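# Reorient the pinched part within the hand

## Task

The part starts pinched between thumb and index finger. Rotate it inside this hand so its orientation relative to the hand matches the two goal pictures, with the end that currently protrudes farther from the pinch pointing the way they show. Only this hand may touch it; the wrist camera, its bracket and the arm's last link count as hand. The task fails if the part contacts anything else or leaves the hand. To finish, keep it still briefly in a firm grip, palm facing straight down, with no hand motor reporting "moving", then declare completion. A loose hold at the end fails.

## Robot and tools

Robot: one six-joint arm on a base, ending in a right five-fingered hand. A force-torque sensor sits in the tool flange, and a wrist camera on a bracket is mounted on the little-finger side; the bracket sticks out 0.03 m past the hand point along +y and 0.11 m across the palm, and can collide. Cameras: cam_high (504x504) and cam_wrist (504x504), returned in that order. The goal pictures are wrist-camera views; show_instructions displays them again.

Frames. Scene frame: origin on the table top under the arm base, +z up, +y to the left when facing along +x. The hand point is fixed to the palm, 0.05 m in front of it, where index pad and thumb tip meet in a pinch. Its axes: +z along the straightened fingers, +y out of the palm, +x across the palm toward the little finger, away from the thumb. "Palm straight down" therefore means hand +y along scene -z. Straight fingers extend 0.06-0.07 m past the point along +z. Room is tight: from the start pose the hand can only retreat a little along -z and rotate only slightly clockwise about +y (seen from the back of the hand). Small rotations, especially about x or y, shift the point slightly.

execute_actions: argument "actions" is a list with zero or one entry; optional "pictures" (boolean). Empty list: returns state only. An action is {"rows": [...], "steps": n}, up to 15 rows and n at most 15 (default 15), each step 1/30 s; one row per step, last row repeated. A wait is {"steps": n} with n up to 300, counted from the previous result, so your reply time uses some of it. A refused call moves nothing.

Row: 14 numbers, each in [-1, 1], in order dx, dy, dz, rx, ry, rz, little, ring, middle, index, thumb_bend, thumb_turn, force_limit, speed. The first six are an offset, not a pose: a target for the hand point relative to the pose printed in the last result that shows it (or, before any such result, and for later calls within one reply, relative to where the robot is when the action begins), expressed in the hand point's own axes. Every row is counted from that same reference, not from the preceding row. Scale: 1.0 equals 0.6 m or 180 degrees; rx, ry, rz form one rotation vector. All-zero offsets pull the arm back to the reference, they do not hold still. Finger numbers are absolute targets: +1 straight/open, -1 fully curled. thumb_bend: +1 straight, -1 fully bent. thumb_turn: +1 beside the palm, -1 in front of it facing the fingers. A pinch is roughly index -0.22, thumb_bend -0.75, thumb_turn -0.57. force_limit maps linearly from about 0 N at -1 to 10 N at +1 (15 N for both thumb motors); it only stops closing motors. speed goes from nearly zero at -1 to full at +1; full speed crosses a finger's whole range in 0.6 s. Close slowly (speed -0.9 or lower) for a gentle grip, since fast fingers overshoot.

move: "target" is one 14-number row as above, same offset reference. The hand point follows a straight path, 0.5 to 10 s long, turning the short way; it does not avoid obstacles. "speed" in m/s, 0.002 to 0.5, default 0.25; rotation up to twice that in rad/s. Optional "stop_force" in N, 5 to 24: the path halts when the wrist sensor reads that much extra push against the motion for two steps, then backs off two steps and holds. Not usable in the first 0.2 s, unreliable on turning moves, and omit it when leaving a contact. The result adds a "move:" line: done, off_target, moving, held, fault or contact, plus limits (paced = clipped pose; held = some steps blocked) and the distance from target.

wait: "seconds" 0 to 10; nothing new is sent. zoom_image: "camera" cam_high or cam_wrist, "region" [x0, y0, x1, y1] in pixels from the top-left, at most 504 by 504. finished_scene: "scene" is the scene number (here 1); irreversible, and it reports success.

Motion details: each step the commanded pose is clipped to 100 mm and 16 degrees from the measured pose; arm commands lag about 0.17 s; position is favoured over orientation. After an action the arm only continues to the last clipped pose, so check the result. Hand motors start only when their own target changes (by 0.01 or more always counts), then run until target or force_limit and lock, holding at least 15 N. Resending identical numbers keeps a grip. To squeeze harder, raise force_limit and send a target further closed than hand_measured; to loosen, send one more open.

Results: position (m), quaternion wxyz, velocities in the scene frame; "pose unreachable" and HELD mark blocked commands; "Hand target" shows where the controller is driving. hand_measured, hand_stopped_by (moving, target, force, stalled, fault) and hand_load_n (N, positive = pushed open) list six values in motor order. A dropped part shows as loads near 0. Wrist force and torque are in hand-point axes, offset up to about 3.5 N, noise up to 1.4 N, saturating near 30 N. Joint torques are noisy raw drive outputs. MOTOR HOT appears at 70 °C; 85 °C triggers an over-temperature stop.

Avoid: the part touching anything other than the hand, dropping it, knocking items off the table, hard or fast contacts. The arm is stiff; 150 N external force or a joint reaching its load limit (pan and lift 50.2, elbow 26, wrists 8.37 N m) halts the arm for 10 s. Finish only with palm down, firm grip, every motor settled.

Each tool is called after "Emit:" by a JSON object that holds its "method" and its "body", one argument or row to a line.

Reference images:

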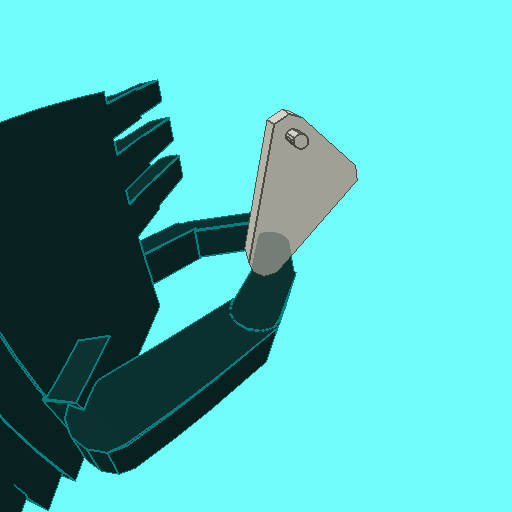

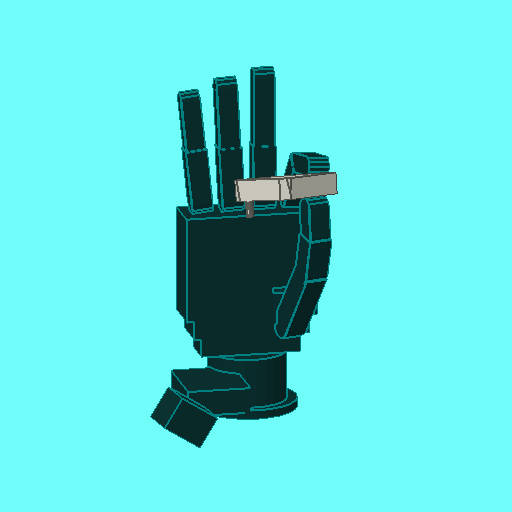

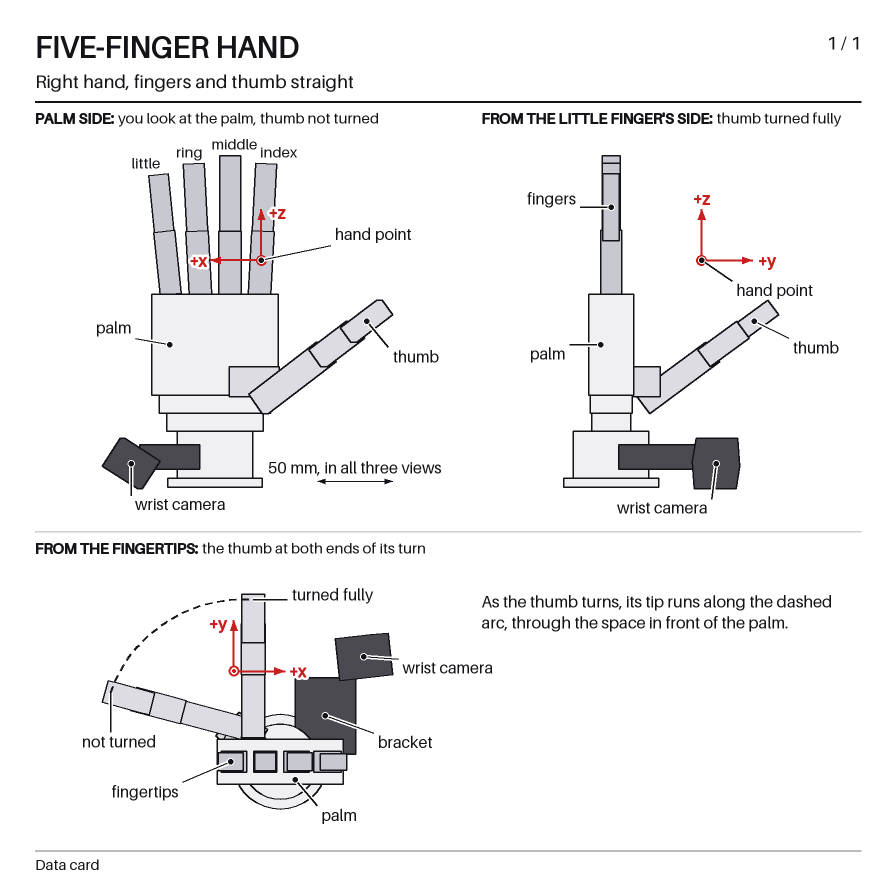

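## Session

I'll start by looking at the current state.

Emit:
{"method": "execute_actions", "body": {
  "actions": []
}}

Scene clock: 0.00 s of 6000.00 s.
end_effector_position=(+0.4536, -0.0402, +0.3167) hand_measured=(+1.000, +1.000, +1.000, -0.014, -0.750, -0.570) hand_load_n=(+0.0, +0.0, +0.0, +8.0, +0.5, -0.5) hand_stopped_by=(target, target, target, target, target, target) hand_force_limit=0.00 hand_speed=-0.80 end_effector_quat_wxyz=(+0.409, -0.398, +0.559, -0.602) end_effector_velocity=(+0.000, +0.000, -0.000) end_effector_angular_velocity=(+0.001, +0.001, +0.001)
Joint positions: [-0.509 -1.459  2.244 -3.979 -1.371 -0.023]
Joint velocities: [ 0.     0.    -0.     0.001  0.     0.   ]
Joint torques (N m, as the arm reports them, + toward a larger angle): no reading
Motor temperatures (°C, as the motors report them): [30 28 31 43 35 38]
Wrist force (N, on the end effector, along its own x y z axes, offset not removed): no reading
Wrist torque (N m, same axes, about the end effector's origin, offset not removed): no reading
Hand target: +0.454, -0.040, +0.317; +0.409, -0.398, +0.559, -0.602

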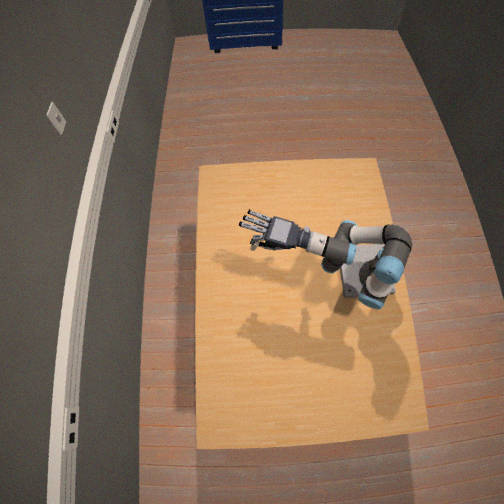

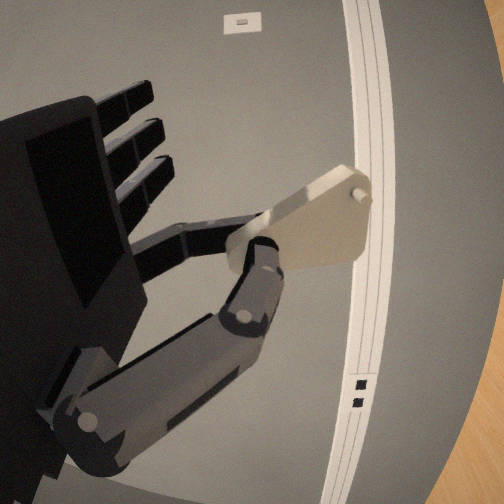

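Emit:
{"method": "move", "body": {
  "target": [-0.06, -0.114, 0, 0, 0, 0.389, 1, 1, 1, -0.22, -0.75, -0.57, 0.0, -0.8],
  "speed": 0.3
}}

Scene clock: 69.00 s of 6000.00 s.
end_effector_position=(+0.4629, -0.0036, +0.3841) hand_measured=(+1.000, +1.000, +1.000, -0.014, -0.750, -0.570) hand_load_n=(+0.0, +0.0, +0.0, +8.0, +0.5, -0.5) hand_stopped_by=(target, target, target, force, target, target) hand_force_limit=0.00 hand_speed=-0.80 end_effector_quat_wxyz=(+0.680, -0.006, +0.686, -0.259) end_effector_velocity=(+0.000, +0.000, +0.001) end_effector_angular_velocity=(+0.007, -0.004, -0.000)
Joint positions: [-0.511 -1.459  2.246 -3.98  -1.369  1.199]
Joint velocities: [ 0.003  0.003 -0.001 -0.003 -0.004  0.008]
Joint torques (N m, as the arm reports them, + toward a larger angle): [ 2.8  -5.38 -7.84 -1.83 -0.5   0.87]
Motor temperatures (°C, as the motors report them): [30 28 31 43 35 38]
Wrist force (N, on the end effector, along its own x y z axes, offset not removed): [0.3 0.2 2.3]
Wrist torque (N m, same axes, about the end effector's origin, offset not removed): [-0.07 -0.17 -0.02]
Hand target: +0.463, -0.004, +0.384; +0.680, -0.005, +0.686, -0.258
Off the commanded pose: 0.000 m, 0 deg.
After step 90, 63.47 s passed at rest.
move: done

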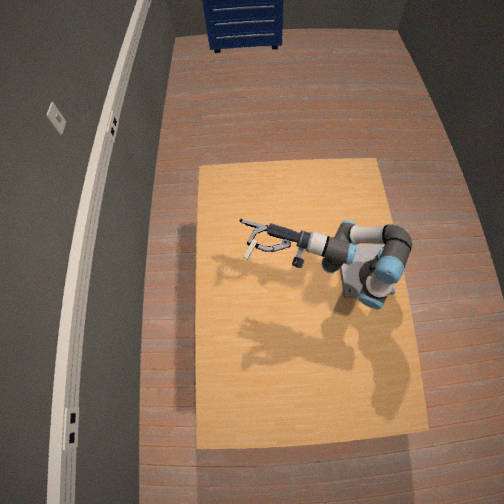

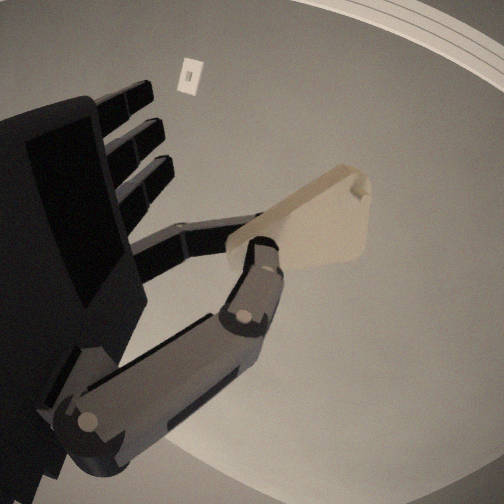

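Emit:
{"method": "execute_actions", "body": {
  "actions": [
    {"rows": [[0,0,0,0,0,0,1,1,1,-0.011,-0.75,-0.57,-0.6,-0.95],[0,0,0,0,0,0,1,1,1,-0.011,-0.75,-0.57,-0.6,-0.95],[0,0,0,0,0,0,1,1,1,-0.011,-0.75,-0.57,-0.6,-0.95],[0,0,0,0,0,0,1,1,1,-0.011,-0.75,-0.57,-0.6,-0.95],[0,0,0,0,0,0,1,1,1,-0.011,-0.75,-0.57,-0.6,-0.95],[0,0,0,0,0,0,1,1,1,-0.011,-0.75,-0.57,-0.6,-0.95],[0,0,0,0,0,0,1,1,1,-0.05,-0.75,-0.57,-0.6,-0.95]], "steps": 12}
  ]
}}

Scene clock: 73.07 s of 6000.00 s.
end_effector_position=(+0.4629, -0.0036, +0.3842) hand_measured=(+1.000, +1.000, +1.000, -0.008, -0.750, -0.570) hand_load_n=(+0.0, +0.0, +0.0, +6.0, +0.0, -0.5) hand_stopped_by=(target, target, target, force, target, target) hand_force_limit=-0.60 hand_speed=-0.95 end_effector_quat_wxyz=(+0.680, -0.006, +0.686, -0.259) end_effector_velocity=(+0.000, +0.000, -0.000) end_effector_angular_velocity=(+0.001, +0.001, +0.001)
Joint positions: [-0.511 -1.459  2.245 -3.98  -1.369  1.199]
Joint velocities: [ 0.    -0.001  0.001  0.002  0.    -0.   ]
Joint torques (N m, as the arm reports them, + toward a larger angle): [-2.92 -9.58 -5.6  -0.71  0.69 -0.9 ]
Motor temperatures (°C, as the motors report them): [30 28 31 43 35 38]
Wrist force (N, on the end effector, along its own x y z axes, offset not removed): [-2.1 -2.7 0.3]
Wrist torque (N m, same axes, about the end effector's origin, offset not removed): [-0.38 0.27 -0.30]
Hand target: +0.463, -0.004, +0.384; +0.680, -0.006, +0.686, -0.259
Off the commanded pose: 0.000 m, 0 deg.
Steps of this call (steps 1 to 90: nothing new was sent; then 0.67 s passed at rest; steps 91 to 102: all 12 steps of this action). Readings (end_effector_position | what the end effector reports):
91: (+0.4629, -0.0036, +0.3842) | hand_measured=(+1.000, +1.000, +1.000, -0.014, -0.750, -0.570) hand_load_n=(+0.0, +0.0, +0.0, +8.0, +0.5, -0.5) hand_stopped_by=(target, target, target, moving, target, target) hand_force_limit=-0.60 hand_speed=-0.95
92: (+0.4629, -0.0036, +0.3842) | hand_measured=(+1.000, +1.000, +1.000, -0.014, -0.750, -0.570) hand_load_n=(+0.0, +0.0, +0.0, +8.0, +0.5, -0.5) hand_stopped_by=(target, target, target, moving, target, target) hand_force_limit=-0.60 hand_speed=-0.95
94: (+0.4629, -0.0036, +0.3842) | hand_measured=(+1.000, +1.000, +1.000, -0.010, -0.750, -0.570) hand_load_n=(+0.0, +0.0, +0.0, +7.0, +0.0, -0.5) hand_stopped_by=(target, target, target, moving, target, target) hand_force_limit=-0.60 hand_speed=-0.95
98: (+0.4629, -0.0036, +0.3842) | hand_measured=(+1.000, +1.000, +1.000, -0.008, -0.750, -0.570) hand_load_n=(+0.0, +0.0, +0.0, +6.0, +0.0, -0.5) hand_stopped_by=(target, target, target, force, target, target) hand_force_limit=-0.60 hand_speed=-0.95
102: the state above

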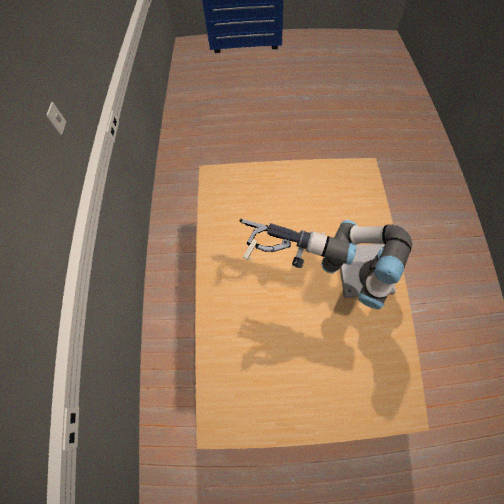

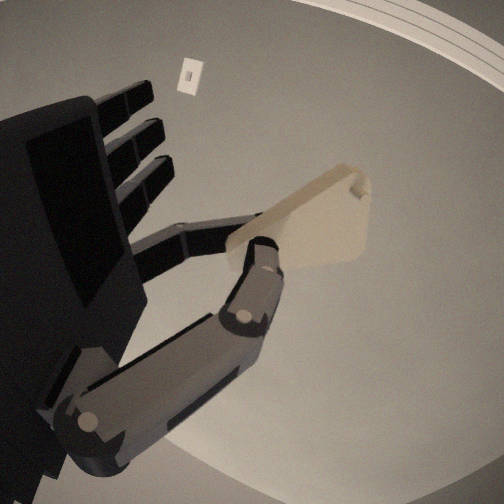

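Emit:
{"method": "execute_actions", "body": {
  "actions": [
    {"rows": [[0,0,0,0,0,0,1,1,1,-0.004,-0.75,-0.57,-0.6,-0.96],[0,0,0,0,0,0,1,1,1,-0.004,-0.75,-0.57,-0.6,-0.96],[0,0,0,0,0,0,1,1,1,-0.004,-0.75,-0.57,-0.6,-0.96],[0,0,0,0,0,0,1,1,1,-0.004,-0.75,-0.57,-0.6,-0.96],[0,0,0,0,0,0,1,1,1,-0.004,-0.75,-0.57,-0.6,-0.96],[0,0,0,0,0,0,1,1,1,-0.004,-0.75,-0.57,-0.6,-0.96],[0,0,0,0,0,0,1,1,1,-0.004,-0.75,-0.57,-0.6,-0.96],[0,0,0,0,0,0,1,1,1,-0.004,-0.75,-0.57,-0.6,-0.96],[0,0,0,0,0,0,1,1,1,-0.05,-0.75,-0.57,-0.6,-0.96]], "steps": 15}
  ]
}}

Scene clock: 76.67 s of 6000.00 s.
end_effector_position=(+0.4629, -0.0036, +0.3841) hand_measured=(+1.000, +1.000, +1.000, -0.004, -0.750, -0.570) hand_load_n=(+0.0, +0.0, +0.0, +4.0, +0.0, -0.5) hand_stopped_by=(target, target, target, force, target, target) hand_force_limit=-0.60 hand_speed=-0.96 end_effector_quat_wxyz=(+0.680, -0.006, +0.686, -0.259) end_effector_velocity=(+0.000, +0.000, -0.000) end_effector_angular_velocity=(-0.000, +0.000, +0.000)
Joint positions: [-0.511 -1.459  2.246 -3.98  -1.369  1.199]
Joint velocities: [ 0.001  0.     0.    -0.    -0.001 -0.   ]
Joint torques (N m, as the arm reports them, + toward a larger angle): [ 1.17 -7.99 -7.5  -0.96  0.39 -0.53]
Motor temperatures (°C, as the motors report them): [30 28 31 43 35 38]
Wrist force (N, on the end effector, along its own x y z axes, offset not removed): [-0.1 -0.7 0.8]
Wrist torque (N m, same axes, about the end effector's origin, offset not removed): [-0.12 0.00 -0.10]
Hand target: +0.463, -0.004, +0.384; +0.680, -0.006, +0.686, -0.259
Off the commanded pose: 0.000 m, 0 deg.
Steps of this call (steps 1 to 90: nothing new was sent; then 0.10 s passed at rest; steps 91 to 105: all 15 steps of this action). Readings (end_effector_position | what the end effector reports):
91: (+0.4629, -0.0036, +0.3841) | hand_measured=(+1.000, +1.000, +1.000, -0.008, -0.750, -0.570) hand_load_n=(+0.0, +0.0, +0.0, +6.0, +0.0, -0.5) hand_stopped_by=(target, target, target, moving, target, target) hand_force_limit=-0.60 hand_speed=-0.96
92: (+0.4629, -0.0036, +0.3841) | hand_measured=(+1.000, +1.000, +1.000, -0.008, -0.750, -0.570) hand_load_n=(+0.0, +0.0, +0.0, +6.0, +0.0, -0.5) hand_stopped_by=(target, target, target, moving, target, target) hand_force_limit=-0.60 hand_speed=-0.96
94: (+0.4629, -0.0036, +0.3841) | hand_measured=(+1.000, +1.000, +1.000, -0.006, -0.750, -0.570) hand_load_n=(+0.0, +0.0, +0.0, +5.5, +0.0, -0.5) hand_stopped_by=(target, target, target, moving, target, target) hand_force_limit=-0.60 hand_speed=-0.96
98: (+0.4629, -0.0036, +0.3841) | hand_measured=(+1.000, +1.000, +1.000, -0.004, -0.750, -0.570) hand_load_n=(+0.0, +0.0, +0.0, +4.0, +0.0, -0.5) hand_stopped_by=(target, target, target, force, target, target) hand_force_limit=-0.60 hand_speed=-0.96
105: the state above

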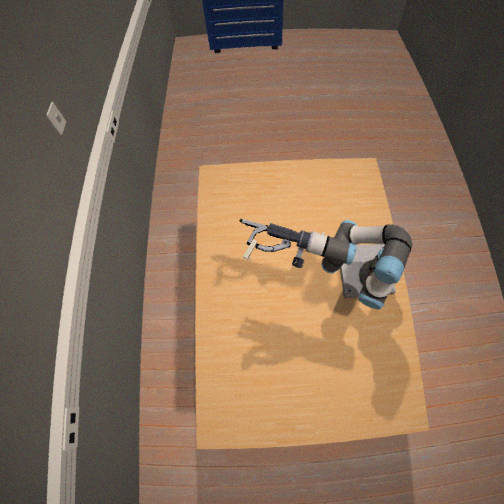

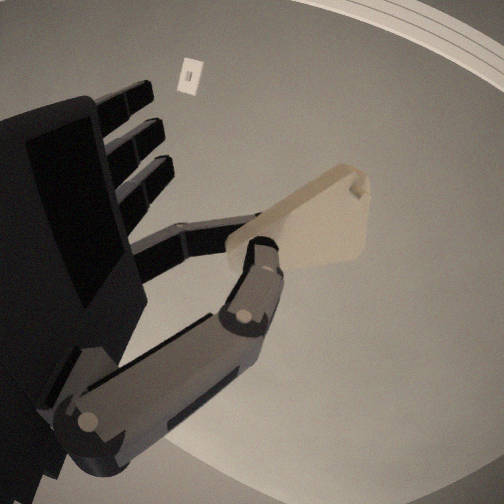

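Emit:
{"method": "execute_actions", "body": {
  "actions": [
    {"rows": [[0,0,0,0,0,0,1,1,1,-0.002,-0.75,-0.57,-0.6,-0.97],[0,0,0,0,0,0,1,1,1,-0.002,-0.75,-0.57,-0.6,-0.97],[0,0,0,0,0,0,1,1,1,-0.002,-0.75,-0.57,-0.6,-0.97],[0,0,0,0,0,0,1,1,1,-0.002,-0.75,-0.57,-0.6,-0.97],[0,0,0,0,0,0,1,1,1,-0.002,-0.75,-0.57,-0.6,-0.97],[0,0,0,0,0,0,1,1,1,-0.002,-0.75,-0.57,-0.6,-0.97],[0,0,0,0,0,0,1,1,1,-0.002,-0.75,-0.57,-0.6,-0.97],[0,0,0,0,0,0,1,1,1,-0.002,-0.75,-0.57,-0.6,-0.97],[0,0,0,0,0,0,1,1,1,-0.05,-0.75,-0.57,-0.6,-0.97]], "steps": 15}
  ]
}}

Scene clock: 80.97 s of 6000.00 s.
end_effector_position=(+0.4629, -0.0036, +0.3842) hand_measured=(+1.000, +1.000, +1.000, -0.002, -0.750, -0.570) hand_load_n=(+0.0, +0.0, +0.0, +3.5, +0.0, -0.5) hand_stopped_by=(target, target, target, force, target, target) hand_force_limit=-0.60 hand_speed=-0.97 end_effector_quat_wxyz=(+0.680, -0.006, +0.686, -0.259) end_effector_velocity=(+0.000, -0.001, -0.000) end_effector_angular_velocity=(+0.000, +0.001, -0.002)
Joint positions: [-0.511 -1.459  2.245 -3.98  -1.369  1.199]
Joint velocities: [-0.001 -0.    -0.     0.002 -0.    -0.001]
Joint torques (N m, as the arm reports them, + toward a larger angle): [-0.96 -6.73 -4.75 -1.6  -0.22  0.72]
Motor temperatures (°C, as the motors report them): [30 28 31 43 35 38]
Wrist force (N, on the end effector, along its own x y z axes, offset not removed): [-2.8 -2.6 -0.3]
Wrist torque (N m, same axes, about the end effector's origin, offset not removed): [-0.47 0.46 -0.26]
Hand target: +0.463, -0.004, +0.384; +0.680, -0.006, +0.686, -0.259
Off the commanded pose: 0.000 m, 0 deg.
Steps of this call (steps 1 to 90: nothing new was sent; then 0.80 s passed at rest; steps 91 to 105: all 15 steps of this action). Readings (end_effector_position | what the end effector reports):
91: (+0.4629, -0.0036, +0.3842) | hand_measured=(+1.000, +1.000, +1.000, -0.004, -0.750, -0.570) hand_load_n=(+0.0, +0.0, +0.0, +4.0, +0.0, -0.5) hand_stopped_by=(target, target, target, moving, target, target) hand_force_limit=-0.60 hand_speed=-0.97
92: (+0.4629, -0.0036, +0.3842) | hand_measured=(+1.000, +1.000, +1.000, -0.004, -0.750, -0.570) hand_load_n=(+0.0, +0.0, +0.0, +4.0, +0.0, -0.5) hand_stopped_by=(target, target, target, moving, target, target) hand_force_limit=-0.60 hand_speed=-0.97
94: (+0.4629, -0.0036, +0.3842) | hand_measured=(+1.000, +1.000, +1.000, -0.002, -0.750, -0.570) hand_load_n=(+0.0, +0.0, +0.0, +3.5, +0.0, -0.5) hand_stopped_by=(target, target, target, force, target, target) hand_force_limit=-0.60 hand_speed=-0.97
98: (+0.4629, -0.0036, +0.3842) | hand_measured=(+1.000, +1.000, +1.000, -0.002, -0.750, -0.570) hand_load_n=(+0.0, +0.0, +0.0, +3.5, +0.0, -0.5) hand_stopped_by=(target, target, target, force, target, target) hand_force_limit=-0.60 hand_speed=-0.97
105: the state above

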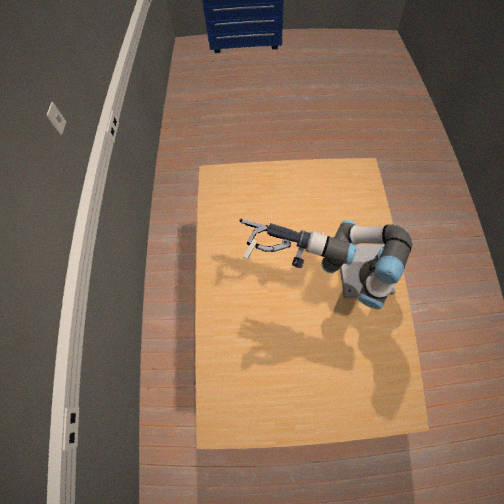

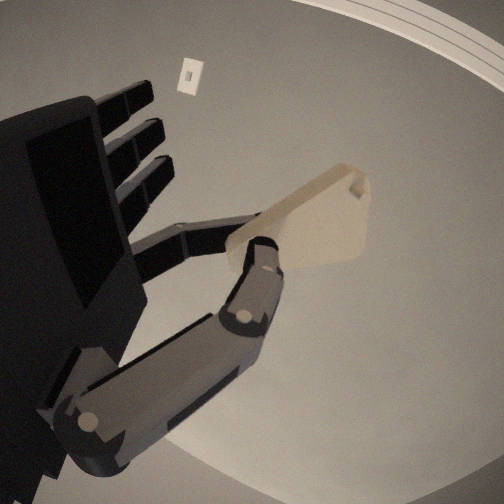

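Emit:
{"method": "execute_actions", "body": {
  "actions": [
    {"rows": [[0,0,0,0,0,0,1,1,1,0.0,-0.75,-0.57,-0.7,-0.97],[0,0,0,0,0,0,1,1,1,0.0,-0.75,-0.57,-0.7,-0.97],[0,0,0,0,0,0,1,1,1,0.0,-0.75,-0.57,-0.7,-0.97],[0,0,0,0,0,0,1,1,1,0.0,-0.75,-0.57,-0.7,-0.97],[0,0,0,0,0,0,1,1,1,0.0,-0.75,-0.57,-0.7,-0.97],[0,0,0,0,0,0,1,1,1,0.0,-0.75,-0.57,-0.7,-0.97],[0,0,0,0,0,0,1,1,1,0.0,-0.75,-0.57,-0.7,-0.97],[0,0,0,0,0,0,1,1,1,0.0,-0.75,-0.57,-0.7,-0.97],[0,0,0,0,0,0,1,1,1,-0.05,-0.75,-0.57,-0.7,-0.97]], "steps": 15}
  ]
}}

Scene clock: 85.33 s of 6000.00 s.
end_effector_position=(+0.4629, -0.0036, +0.3841) hand_measured=(+1.000, +1.000, +1.000, +0.000, -0.750, -0.570) hand_load_n=(+0.0, +0.0, +0.0, +3.0, +0.0, -0.5) hand_stopped_by=(target, target, target, force, target, target) hand_force_limit=-0.70 hand_speed=-0.97 end_effector_quat_wxyz=(+0.680, -0.006, +0.686, -0.259) end_effector_velocity=(-0.000, +0.000, +0.000) end_effector_angular_velocity=(-0.000, -0.000, +0.001)
Joint positions: [-0.511 -1.459  2.246 -3.98  -1.369  1.199]
Joint velocities: [ 0.001  0.    -0.    -0.001 -0.    -0.   ]
Joint torques (N m, as the arm reports them, + toward a larger angle): [ 0.27 -7.94 -7.31 -1.04  0.47 -0.61]
Motor temperatures (°C, as the motors report them): [30 28 31 43 35 38]
Wrist force (N, on the end effector, along its own x y z axes, offset not removed): [-1.8 -1.1 -0.1]
Wrist torque (N m, same axes, about the end effector's origin, offset not removed): [-0.09 0.23 -0.16]
Hand target: +0.463, -0.004, +0.384; +0.680, -0.006, +0.686, -0.259
Off the commanded pose: 0.000 m, 0 deg.
Steps of this call (steps 1 to 90: nothing new was sent; then 0.87 s passed at rest; steps 91 to 105: all 15 steps of this action). Readings (end_effector_position | what the end effector reports):
91: (+0.4629, -0.0036, +0.3841) | hand_measured=(+1.000, +1.000, +1.000, -0.002, -0.750, -0.570) hand_load_n=(+0.0, +0.0, +0.0, +3.5, +0.0, -0.5) hand_stopped_by=(target, target, target, moving, target, target) hand_force_limit=-0.70 hand_speed=-0.97
92: (+0.4629, -0.0036, +0.3841) | hand_measured=(+1.000, +1.000, +1.000, -0.002, -0.750, -0.570) hand_load_n=(+0.0, +0.0, +0.0, +3.5, +0.0, -0.5) hand_stopped_by=(target, target, target, moving, target, target) hand_force_limit=-0.70 hand_speed=-0.97
94: (+0.4629, -0.0036, +0.3841) | hand_measured=(+1.000, +1.000, +1.000, +0.000, -0.750, -0.570) hand_load_n=(+0.0, +0.0, +0.0, +3.0, +0.0, -0.5) hand_stopped_by=(target, target, target, force, target, target) hand_force_limit=-0.70 hand_speed=-0.97
98: (+0.4629, -0.0036, +0.3841) | hand_measured=(+1.000, +1.000, +1.000, +0.000, -0.750, -0.570) hand_load_n=(+0.0, +0.0, +0.0, +3.0, +0.0, -0.5) hand_stopped_by=(target, target, target, force, target, target) hand_force_limit=-0.70 hand_speed=-0.97
105: the state above

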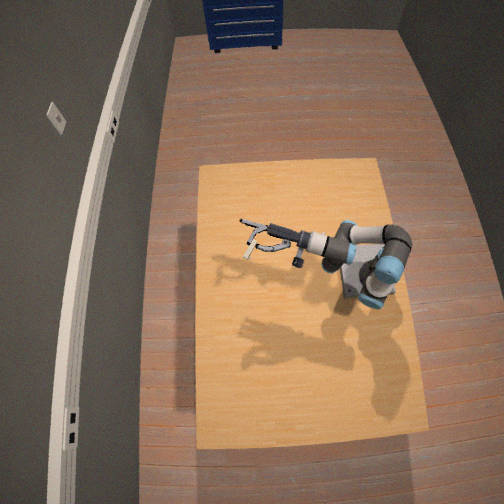

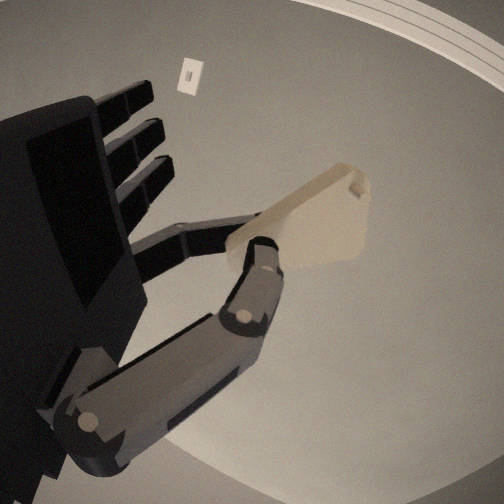

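Emit:
{"method": "execute_actions", "body": {
  "actions": [
    {"rows": [[0,0,0,0,0,0,1,1,1,0.002,-0.75,-0.57,-0.7,-0.97],[0,0,0,0,0,0,1,1,1,0.002,-0.75,-0.57,-0.7,-0.97],[0,0,0,0,0,0,1,1,1,0.002,-0.75,-0.57,-0.7,-0.97],[0,0,0,0,0,0,1,1,1,0.002,-0.75,-0.57,-0.7,-0.97],[0,0,0,0,0,0,1,1,1,0.002,-0.75,-0.57,-0.7,-0.97],[0,0,0,0,0,0,1,1,1,0.002,-0.75,-0.57,-0.7,-0.97],[0,0,0,0,0,0,1,1,1,0.002,-0.75,-0.57,-0.7,-0.97],[0,0,0,0,0,0,1,1,1,0.002,-0.75,-0.57,-0.7,-0.97],[0,0,0,0,0,0,1,1,1,-0.05,-0.75,-0.57,-0.7,-0.97]], "steps": 15}
  ]
}}

Scene clock: 90.33 s of 6000.00 s.
end_effector_position=(+0.4629, -0.0036, +0.3842) hand_measured=(+1.000, +1.000, +1.000, +0.002, -0.750, -0.570) hand_load_n=(+0.0, +0.0, +0.0, +2.5, +0.0, -0.5) hand_stopped_by=(target, target, target, force, target, target) hand_force_limit=-0.70 hand_speed=-0.97 end_effector_quat_wxyz=(+0.680, -0.006, +0.686, -0.259) end_effector_velocity=(-0.000, +0.000, +0.000) end_effector_angular_velocity=(-0.000, -0.001, +0.001)
Joint positions: [-0.511 -1.459  2.245 -3.98  -1.369  1.199]
Joint velocities: [ 0.001 -0.    -0.    -0.     0.    -0.   ]
Joint torques (N m, as the arm reports them, + toward a larger angle): [-1.08 -7.18 -4.78 -1.57 -0.31  0.7 ]
Motor temperatures (°C, as the motors report them): [30 28 31 43 35 38]
Wrist force (N, on the end effector, along its own x y z axes, offset not removed): [-0.3 -2.3 2.5]
Wrist torque (N m, same axes, about the end effector's origin, offset not removed): [-0.45 -0.06 -0.15]
Hand target: +0.463, -0.004, +0.384; +0.680, -0.006, +0.686, -0.259
Off the commanded pose: 0.000 m, 0 deg.
Steps of this call (steps 1 to 90: nothing new was sent; then 1.50 s passed at rest; steps 91 to 105: all 15 steps of this action). Readings (end_effector_position | what the end effector reports):
91: (+0.4629, -0.0036, +0.3842) | hand_measured=(+1.000, +1.000, +1.000, +0.000, -0.750, -0.570) hand_load_n=(+0.0, +0.0, +0.0, +3.0, +0.0, -0.5) hand_stopped_by=(target, target, target, moving, target, target) hand_force_limit=-0.70 hand_speed=-0.97
92: (+0.4629, -0.0036, +0.3842) | hand_measured=(+1.000, +1.000, +1.000, +0.000, -0.750, -0.570) hand_load_n=(+0.0, +0.0, +0.0, +3.0, +0.0, -0.5) hand_stopped_by=(target, target, target, moving, target, target) hand_force_limit=-0.70 hand_speed=-0.97
94: (+0.4629, -0.0036, +0.3842) | hand_measured=(+1.000, +1.000, +1.000, +0.002, -0.750, -0.570) hand_load_n=(+0.0, +0.0, +0.0, +2.5, +0.0, -0.5) hand_stopped_by=(target, target, target, moving, target, target) hand_force_limit=-0.70 hand_speed=-0.97
98: (+0.4629, -0.0036, +0.3842) | hand_measured=(+1.000, +1.000, +1.000, +0.002, -0.750, -0.570) hand_load_n=(+0.0, +0.0, +0.0, +2.5, +0.0, -0.5) hand_stopped_by=(target, target, target, force, target, target) hand_force_limit=-0.70 hand_speed=-0.97
105: the state above

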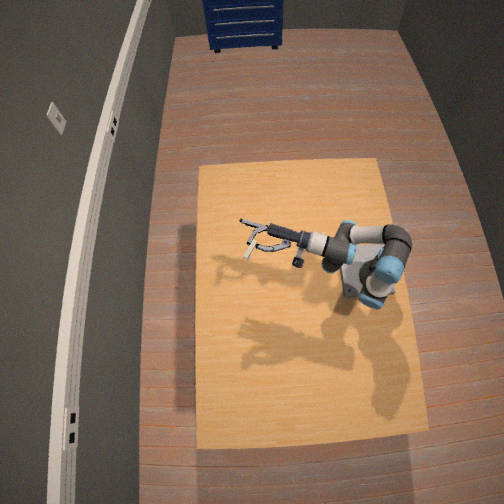

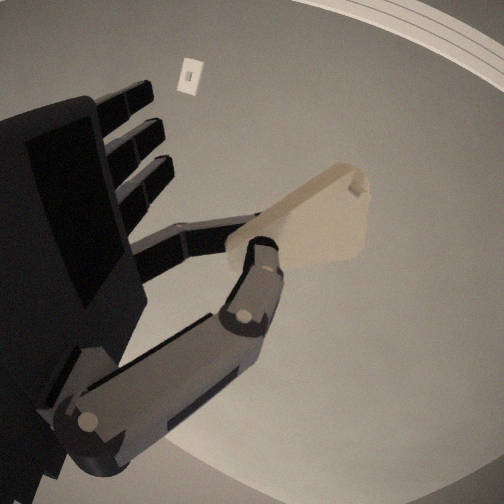

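Emit:
{"method": "move", "body": {
  "target": [-0.0431, -0.0392, 0, 0, 0, 0.1667, 1, 1, 1, -0.05, -0.75, -0.57, -0.7, -0.97],
  "speed": 0.15
}}

Scene clock: 96.50 s of 6000.00 s.
end_effector_position=(+0.4568, -0.0147, +0.4167) hand_measured=(+1.000, +1.000, +1.000, +0.002, -0.750, -0.570) hand_load_n=(+0.0, +0.0, +0.0, +1.5, +0.5, +0.0) hand_stopped_by=(target, target, target, force, target, target) hand_force_limit=-0.70 hand_speed=-0.97 end_effector_quat_wxyz=(+0.724, +0.172, +0.664, -0.074) end_effector_velocity=(-0.000, -0.001, +0.001) end_effector_angular_velocity=(+0.009, -0.005, -0.001)
Joint positions: [-0.511 -1.459  2.246 -3.981 -1.369  1.722]
Joint velocities: [ 0.001  0.001 -0.001 -0.001 -0.003  0.01 ]
Joint torques (N m, as the arm reports them, + toward a larger angle): [ 3.26 -6.04 -8.18 -0.74 -0.6   1.06]
Motor temperatures (°C, as the motors report them): [30 28 31 43 35 38]
Wrist force (N, on the end effector, along its own x y z axes, offset not removed): [0.4 -1.1 -0.1]
Wrist torque (N m, same axes, about the end effector's origin, offset not removed): [-0.14 -0.08 -0.08]
Hand target: +0.457, -0.015, +0.417; +0.724, +0.172, +0.664, -0.074
Off the commanded pose: 0.000 m, 0 deg.
After step 90, 1.03 s passed at rest.
move: done

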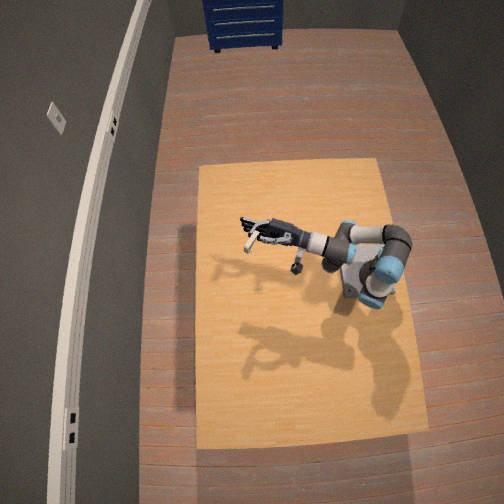

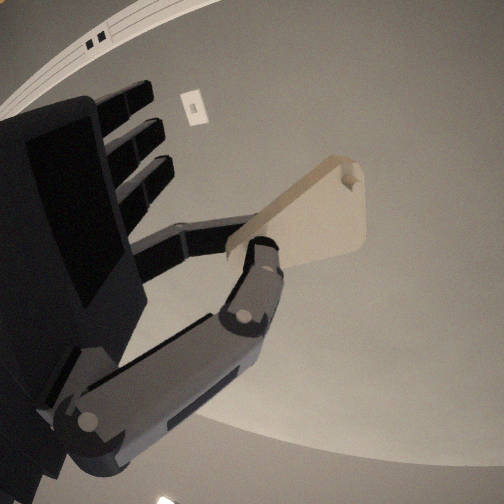

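Emit:
{"method": "execute_actions", "body": {
  "actions": []
}}

Scene clock: 97.53 s of 6000.00 s.
end_effector_position=(+0.4568, -0.0147, +0.4167) hand_measured=(+1.000, +1.000, +1.000, +0.002, -0.750, -0.570) hand_load_n=(+0.0, +0.0, +0.0, +1.5, +0.5, +0.0) hand_stopped_by=(target, target, target, force, target, target) hand_force_limit=-0.70 hand_speed=-0.97 end_effector_quat_wxyz=(+0.724, +0.172, +0.664, -0.074) end_effector_velocity=(-0.000, -0.000, -0.000) end_effector_angular_velocity=(+0.001, -0.000, -0.000)
Joint positions: [-0.511 -1.459  2.246 -3.981 -1.369  1.723]
Joint velocities: [ 0.     0.     0.001 -0.001 -0.001  0.001]
Joint torques (N m, as the arm reports them, + toward a larger angle): [ 3.31 -5.7  -7.89 -0.77 -0.46  1.01]
Motor temperatures (°C, as the motors report them): [30 28 31 43 35 38]
Wrist force (N, on the end effector, along its own x y z axes, offset not removed): [-0.6 -4.1 -0.8]
Wrist torque (N m, same axes, about the end effector's origin, offset not removed): [-0.51 0.06 -0.27]
Hand target: +0.457, -0.015, +0.417; +0.724, +0.172, +0.664, -0.074
Off the commanded pose: 0.000 m, 0 deg.
Steps of this call (steps 1 to 31: nothing new was sent). Readings (end_effector_position | what the end effector reports):
1: (+0.4568, -0.0147, +0.4167) | hand_measured=(+1.000, +1.000, +1.000, +0.002, -0.750, -0.570) hand_load_n=(+0.0, +0.0, +0.0, +1.5, +0.5, +0.0) hand_stopped_by=(target, target, target, force, target, target) hand_force_limit=-0.70 hand_speed=-0.97
2: (+0.4568, -0.0147, +0.4167) | hand_measured=(+1.000, +1.000, +1.000, +0.002, -0.750, -0.570) hand_load_n=(+0.0, +0.0, +0.0, +1.5, +0.5, +0.0) hand_stopped_by=(target, target, target, force, target, target) hand_force_limit=-0.70 hand_speed=-0.97
4: (+0.4568, -0.0147, +0.4167) | hand_measured=(+1.000, +1.000, +1.000, +0.002, -0.750, -0.570) hand_load_n=(+0.0, +0.0, +0.0, +1.5, +0.5, +0.0) hand_stopped_by=(target, target, target, force, target, target) hand_force_limit=-0.70 hand_speed=-0.97
8: (+0.4568, -0.0147, +0.4167) | hand_measured=(+1.000, +1.000, +1.000, +0.002, -0.750, -0.570) hand_load_n=(+0.0, +0.0, +0.0, +1.5, +0.5, +0.0) hand_stopped_by=(target, target, target, force, target, target) hand_force_limit=-0.70 hand_speed=-0.97
31: the state above

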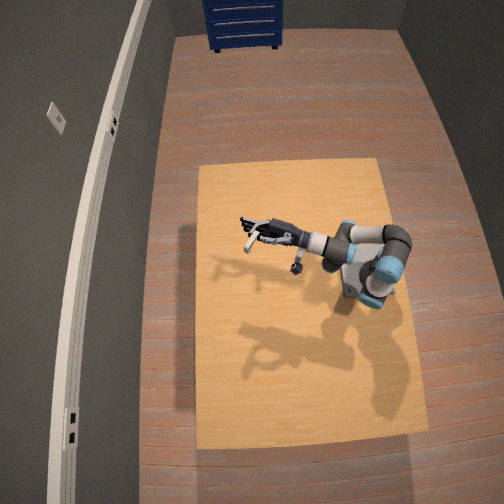

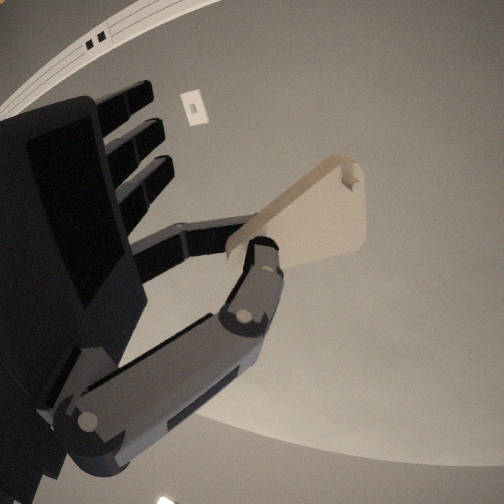

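Emit:
{"method": "move", "body": {
  "target": [-0.0241, -0.0168, 0, 0, 0, 0.0833, 1, 1, 1, -0.05, -0.75, -0.57, -0.7, -0.97],
  "speed": 0.1
}}

Scene clock: 103.37 s of 6000.00 s.
end_effector_position=(+0.4519, -0.0258, +0.4294) hand_measured=(+1.000, +1.000, +1.000, +0.002, -0.750, -0.570) hand_load_n=(+0.0, +0.0, +0.0, +1.5, +0.5, +0.0) hand_stopped_by=(target, target, target, force, target, target) hand_force_limit=-0.70 hand_speed=-0.97 end_effector_quat_wxyz=(+0.727, +0.257, +0.636, +0.021) end_effector_velocity=(-0.000, -0.001, +0.001) end_effector_angular_velocity=(+0.011, -0.004, +0.000)
Joint positions: [-0.511 -1.458  2.246 -3.981 -1.369  1.983]
Joint velocities: [ 0.    -0.    -0.     0.001 -0.     0.011]
Joint torques (N m, as the arm reports them, + toward a larger angle): [ 2.81 -9.05 -7.78 -0.73 -0.56  0.96]
Motor temperatures (°C, as the motors report them): [30 28 31 43 35 38]
Wrist force (N, on the end effector, along its own x y z axes, offset not removed): [-2.2 -2.2 2.3]
Wrist torque (N m, same axes, about the end effector's origin, offset not removed): [-0.46 0.34 -0.26]
Hand target: +0.452, -0.026, +0.429; +0.727, +0.257, +0.636, +0.021
Off the commanded pose: 0.000 m, 0 deg.
After step 90, 1.20 s passed at rest.
move: done

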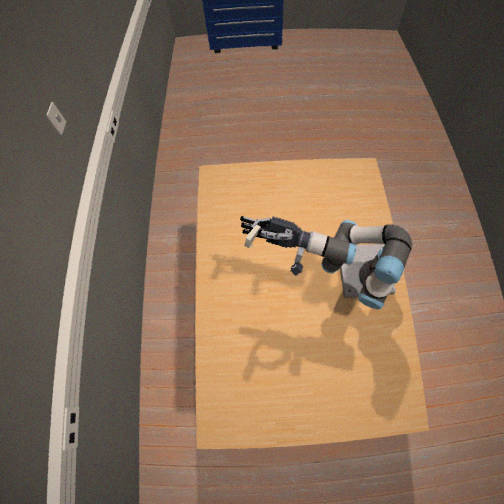

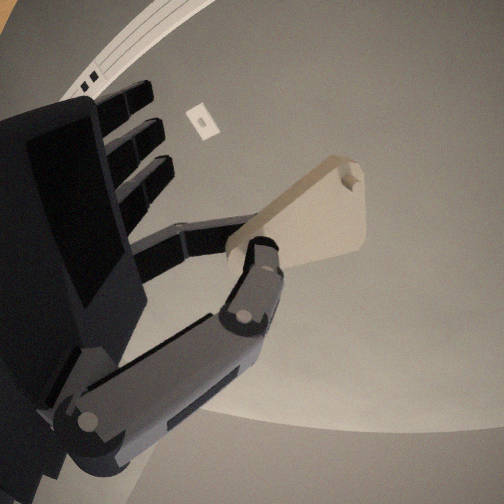

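Emit:
{"method": "execute_actions", "body": {
  "actions": [
    {"rows": [[0,0,0,0,0,0,1,1,1,0.004,-0.75,-0.57,-0.8,-0.97],[0,0,0,0,0,0,1,1,1,0.004,-0.75,-0.57,-0.8,-0.97],[0,0,0,0,0,0,1,1,1,0.004,-0.75,-0.57,-0.8,-0.97],[0,0,0,0,0,0,1,1,1,0.004,-0.75,-0.57,-0.8,-0.97],[0,0,0,0,0,0,1,1,1,0.004,-0.75,-0.57,-0.8,-0.97],[0,0,0,0,0,0,1,1,1,0.004,-0.75,-0.57,-0.8,-0.97],[0,0,0,0,0,0,1,1,1,0.004,-0.75,-0.57,-0.8,-0.97],[0,0,0,0,0,0,1,1,1,0.004,-0.75,-0.57,-0.8,-0.97],[0,0,0,0,0,0,1,1,1,0.004,-0.75,-0.57,-0.8,-0.97],[0,0,0,0,0,0,1,1,1,-0.05,-0.75,-0.57,-0.6,-0.97]], "steps": 15}
  ]
}}

Scene clock: 112.23 s of 6000.00 s.
end_effector_position=(+0.4519, -0.0258, +0.4294) hand_measured=(+1.000, +1.000, +1.000, +0.002, -0.750, -0.570) hand_load_n=(+0.0, +0.0, +0.0, +2.0, +0.5, +0.0) hand_stopped_by=(target, target, target, force, target, target) hand_force_limit=-0.60 hand_speed=-0.97 end_effector_quat_wxyz=(+0.727, +0.257, +0.636, +0.021) end_effector_velocity=(+0.000, -0.000, -0.001) end_effector_angular_velocity=(+0.002, +0.002, -0.000)
Joint positions: [-0.511 -1.458  2.246 -3.981 -1.369  1.983]
Joint velocities: [ 0.     0.001  0.001  0.001 -0.     0.   ]
Joint torques (N m, as the arm reports them, + toward a larger angle): [-0.21 -6.66 -6.15 -1.14  0.15 -0.93]
Motor temperatures (°C, as the motors report them): [30 28 31 43 35 38]
Wrist force (N, on the end effector, along its own x y z axes, offset not removed): [-2.8 0.3 -0.1]
Wrist torque (N m, same axes, about the end effector's origin, offset not removed): [0.17 0.42 -0.25]
Hand target: +0.452, -0.026, +0.429; +0.727, +0.257, +0.636, +0.021
Off the commanded pose: 0.000 m, 0 deg.
Steps of this call (steps 1 to 90: nothing new was sent; then 5.37 s passed at rest; steps 91 to 105: all 15 steps of this action). Readings (end_effector_position | what the end effector reports):
91: (+0.4519, -0.0258, +0.4295) | hand_measured=(+1.000, +1.000, +1.000, +0.002, -0.750, -0.570) hand_load_n=(+0.0, +0.0, +0.0, +1.5, +0.5, +0.0) hand_stopped_by=(target, target, target, moving, target, target) hand_force_limit=-0.80 hand_speed=-0.97
92: (+0.4519, -0.0258, +0.4295) | hand_measured=(+1.000, +1.000, +1.000, +0.002, -0.750, -0.570) hand_load_n=(+0.0, +0.0, +0.0, +1.5, +0.5, +0.0) hand_stopped_by=(target, target, target, moving, target, target) hand_force_limit=-0.80 hand_speed=-0.97
94: (+0.4519, -0.0258, +0.4295) | hand_measured=(+1.000, +1.000, +1.000, +0.004, -0.750, -0.570) hand_load_n=(+0.0, +0.0, +0.0, +1.5, +0.0, +0.0) hand_stopped_by=(target, target, target, moving, target, target) hand_force_limit=-0.80 hand_speed=-0.97
98: (+0.4519, -0.0258, +0.4294) | hand_measured=(+1.000, +1.000, +1.000, +0.004, -0.750, -0.570) hand_load_n=(+0.0, +0.0, +0.0, +1.0, +0.0, +0.0) hand_stopped_by=(target, target, target, force, target, target) hand_force_limit=-0.80 hand_speed=-0.97
105: the state above

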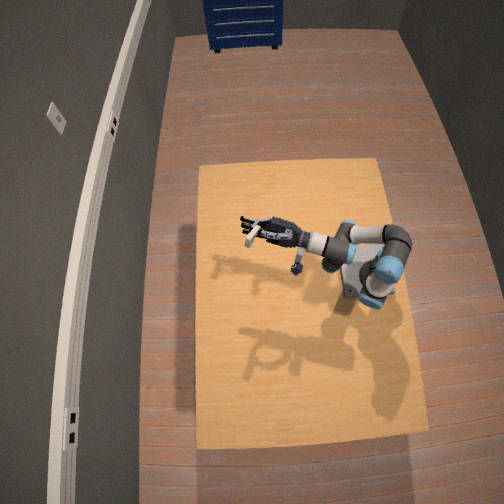

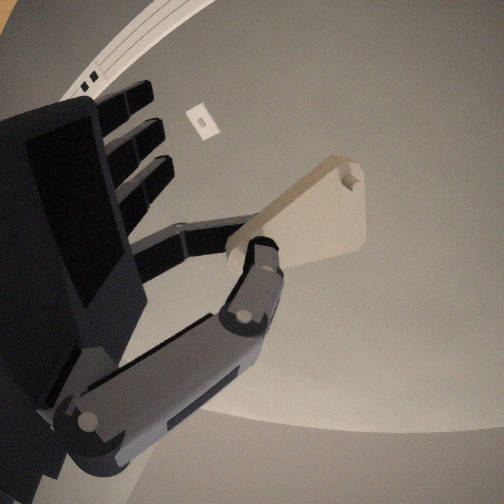

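Emit:
{"method": "zoom_image", "body": {
  "camera": "cam_wrist",
  "region": [180, 120, 400, 340]
}}

Region (180, 120, 400, 340) of cam_wrist's 504x504 image, scaled by 2.291, with more detail than that image has.

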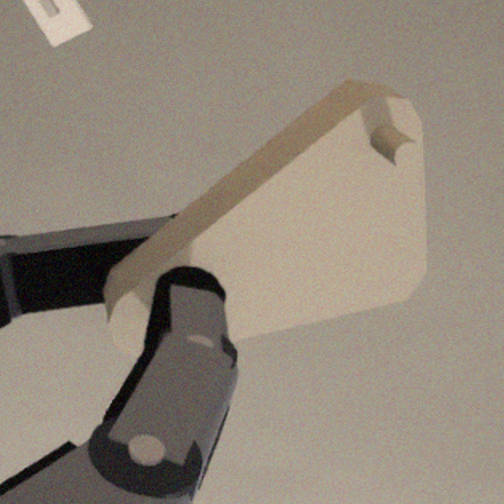

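Emit:
{"method": "execute_actions", "body": {
  "actions": [
    {"rows": [[0,0,0,0,0,0,1,1,1,0.006,-0.75,-0.57,-0.9,-0.97],[0,0,0,0,0,0,1,1,1,0.006,-0.75,-0.57,-0.9,-0.97],[0,0,0,0,0,0,1,1,1,0.006,-0.75,-0.57,-0.9,-0.97],[0,0,0,0,0,0,1,1,1,0.006,-0.75,-0.57,-0.9,-0.97],[0,0,0,0,0,0,1,1,1,0.006,-0.75,-0.57,-0.9,-0.97],[0,0,0,0,0,0,1,1,1,0.006,-0.75,-0.57,-0.9,-0.97],[0,0,0,0,0,0,1,1,1,0.006,-0.75,-0.57,-0.9,-0.97],[0,0,0,0,0,0,1,1,1,0.006,-0.75,-0.57,-0.9,-0.97],[0,0,0,0,0,0,1,1,1,-0.05,-0.75,-0.57,-0.6,-0.96]], "steps": 15}
  ]
}}

Scene clock: 122.63 s of 6000.00 s.
end_effector_position=(+0.4519, -0.0258, +0.4294) hand_measured=(+1.000, +1.000, +1.000, +0.000, -0.750, -0.570) hand_load_n=(+0.0, +0.0, +0.0, +2.0, +0.5, -0.5) hand_stopped_by=(target, target, target, force, target, target) hand_force_limit=-0.60 hand_speed=-0.96 end_effector_quat_wxyz=(+0.727, +0.257, +0.636, +0.021) end_effector_velocity=(-0.000, -0.000, +0.000) end_effector_angular_velocity=(-0.001, -0.001, -0.001)
Joint positions: [-0.511 -1.458  2.246 -3.981 -1.369  1.983]
Joint velocities: [ 0.     0.     0.    -0.002 -0.001 -0.001]
Joint torques (N m, as the arm reports them, + toward a larger angle): [ 0.48 -8.77 -5.58 -1.5   0.08 -0.72]
Motor temperatures (°C, as the motors report them): [30 28 31 43 35 38]
Wrist force (N, on the end effector, along its own x y z axes, offset not removed): [-0.8 -0.2 1.6]
Wrist torque (N m, same axes, about the end effector's origin, offset not removed): [-0.08 0.11 -0.12]
Hand target: +0.452, -0.026, +0.429; +0.727, +0.257, +0.636, +0.021
Off the commanded pose: 0.000 m, 0 deg.
Steps of this call (steps 1 to 90: nothing new was sent; then 6.90 s passed at rest; steps 91 to 105: all 15 steps of this action). Readings (end_effector_position | what the end effector reports):
91: (+0.4519, -0.0258, +0.4294) | hand_measured=(+1.000, +1.000, +1.000, +0.002, -0.750, -0.570) hand_load_n=(+0.0, +0.0, +0.0, +2.0, +0.5, +0.0) hand_stopped_by=(target, target, target, moving, target, target) hand_force_limit=-0.90 hand_speed=-0.97
92: (+0.4519, -0.0258, +0.4294) | hand_measured=(+1.000, +1.000, +1.000, +0.002, -0.750, -0.570) hand_load_n=(+0.0, +0.0, +0.0, +2.0, +0.5, +0.0) hand_stopped_by=(target, target, target, moving, target, target) hand_force_limit=-0.90 hand_speed=-0.97
94: (+0.4519, -0.0258, +0.4294) | hand_measured=(+1.000, +1.000, +1.000, +0.004, -0.750, -0.570) hand_load_n=(+0.0, +0.0, +0.0, +1.5, +0.5, +0.0) hand_stopped_by=(target, target, target, moving, target, target) hand_force_limit=-0.90 hand_speed=-0.97
98: (+0.4519, -0.0258, +0.4294) | hand_measured=(+1.000, +1.000, +1.000, +0.006, -0.750, -0.570) hand_load_n=(+0.0, +0.0, +0.0, +0.5, +0.0, -0.5) hand_stopped_by=(target, target, target, force, target, target) hand_force_limit=-0.90 hand_speed=-0.97
105: the state above

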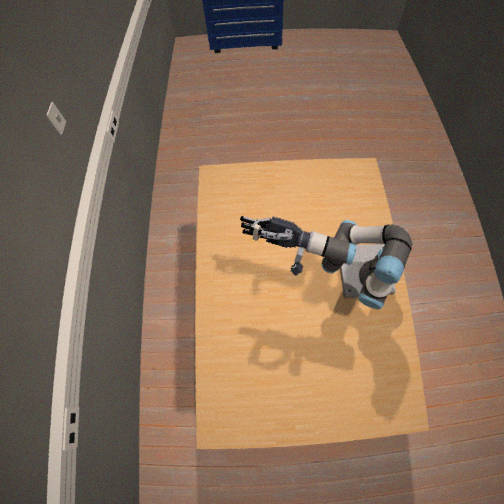

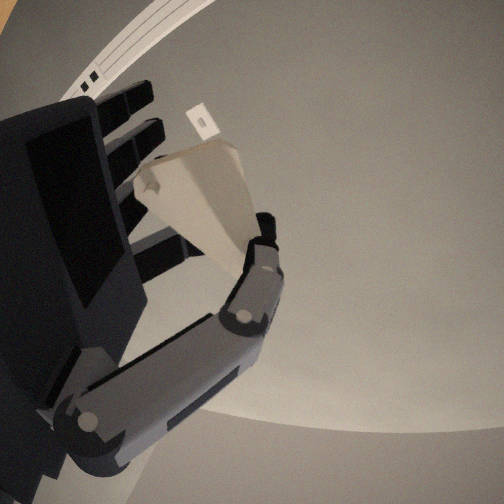

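Emit:
{"method": "execute_actions", "body": {
  "actions": [
    {"rows": [[0,0,0,0,0,0,1,1,1,-0.07,-0.75,-0.57,-0.4,-0.96]], "steps": 10}
  ]
}}

Emit:
{"method": "zoom_image", "body": {
  "camera": "cam_wrist",
  "region": [100, 100, 320, 320]
}}

Scene clock: 124.80 s of 6000.00 s.
end_effector_position=(+0.4519, -0.0258, +0.4294) hand_measured=(+1.000, +1.000, +1.000, -0.002, -0.750, -0.570) hand_load_n=(+0.0, +0.0, +0.0, +3.0, +1.0, -0.5) hand_stopped_by=(target, target, target, force, target, target) hand_force_limit=-0.40 hand_speed=-0.96 end_effector_quat_wxyz=(+0.727, +0.257, +0.636, +0.021) end_effector_velocity=(+0.000, -0.000, -0.001) end_effector_angular_velocity=(+0.001, +0.002, +0.000)
Joint positions: [-0.511 -1.458  2.246 -3.981 -1.369  1.983]
Joint velocities: [-0.     0.     0.     0.001  0.    -0.   ]
Joint torques (N m, as the arm reports them, + toward a larger angle): [ 0.92 -6.29 -6.88 -0.9  -0.09 -0.41]
Motor temperatures (°C, as the motors report them): [30 28 31 43 35 38]
Wrist force (N, on the end effector, along its own x y z axes, offset not removed): [-1.9 -0.8 1.6]
Wrist torque (N m, same axes, about the end effector's origin, offset not removed): [-0.17 0.19 -0.25]
Hand target: +0.452, -0.026, +0.429; +0.727, +0.257, +0.636, +0.021
Off the commanded pose: 0.000 m, 0 deg.
Steps of this call (steps 1 to 55: nothing new was sent; steps 56 to 65: all 10 steps of this action). Readings (end_effector_position | what the end effector reports):
56: (+0.4519, -0.0258, +0.4294) | hand_measured=(+1.000, +1.000, +1.000, +0.000, -0.750, -0.570) hand_load_n=(+0.0, +0.0, +0.0, +2.0, +0.5, -0.5) hand_stopped_by=(target, target, target, moving, target, target) hand_force_limit=-0.40 hand_speed=-0.96
57: (+0.4519, -0.0258, +0.4294) | hand_measured=(+1.000, +1.000, +1.000, +0.000, -0.750, -0.570) hand_load_n=(+0.0, +0.0, +0.0, +2.0, +0.5, -0.5) hand_stopped_by=(target, target, target, moving, target, target) hand_force_limit=-0.40 hand_speed=-0.96
59: (+0.4519, -0.0258, +0.4294) | hand_measured=(+1.000, +1.000, +1.000, -0.002, -0.750, -0.570) hand_load_n=(+0.0, +0.0, +0.0, +2.5, +0.5, -0.5) hand_stopped_by=(target, target, target, moving, target, target) hand_force_limit=-0.40 hand_speed=-0.96
63: (+0.4519, -0.0258, +0.4294) | hand_measured=(+1.000, +1.000, +1.000, -0.002, -0.750, -0.570) hand_load_n=(+0.0, +0.0, +0.0, +3.0, +1.0, -0.5) hand_stopped_by=(target, target, target, force, target, target) hand_force_limit=-0.40 hand_speed=-0.96
65: the state above

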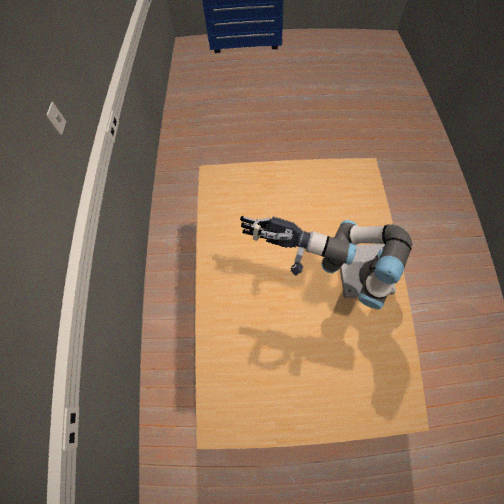

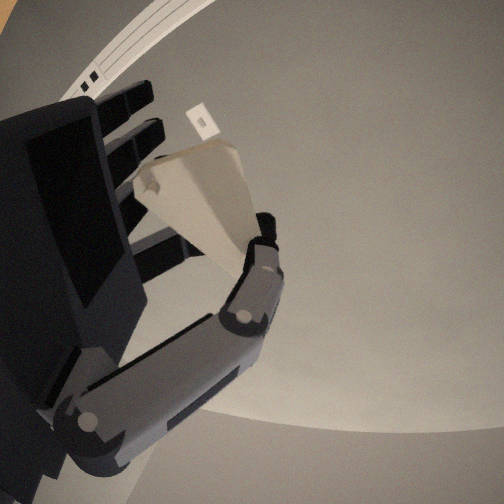

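Region (100, 100, 320, 320) of cam_wrist's 504x504 image, scaled by 2.291, with more detail than that image has.

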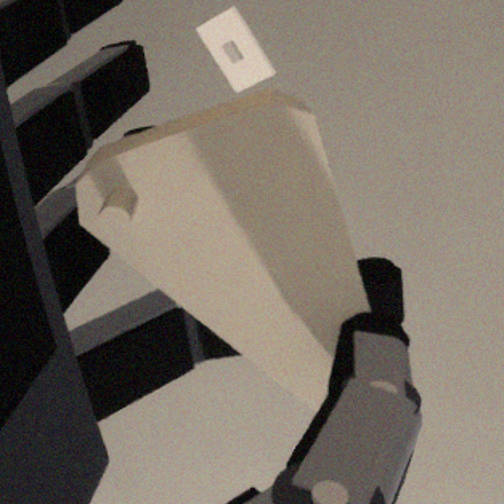

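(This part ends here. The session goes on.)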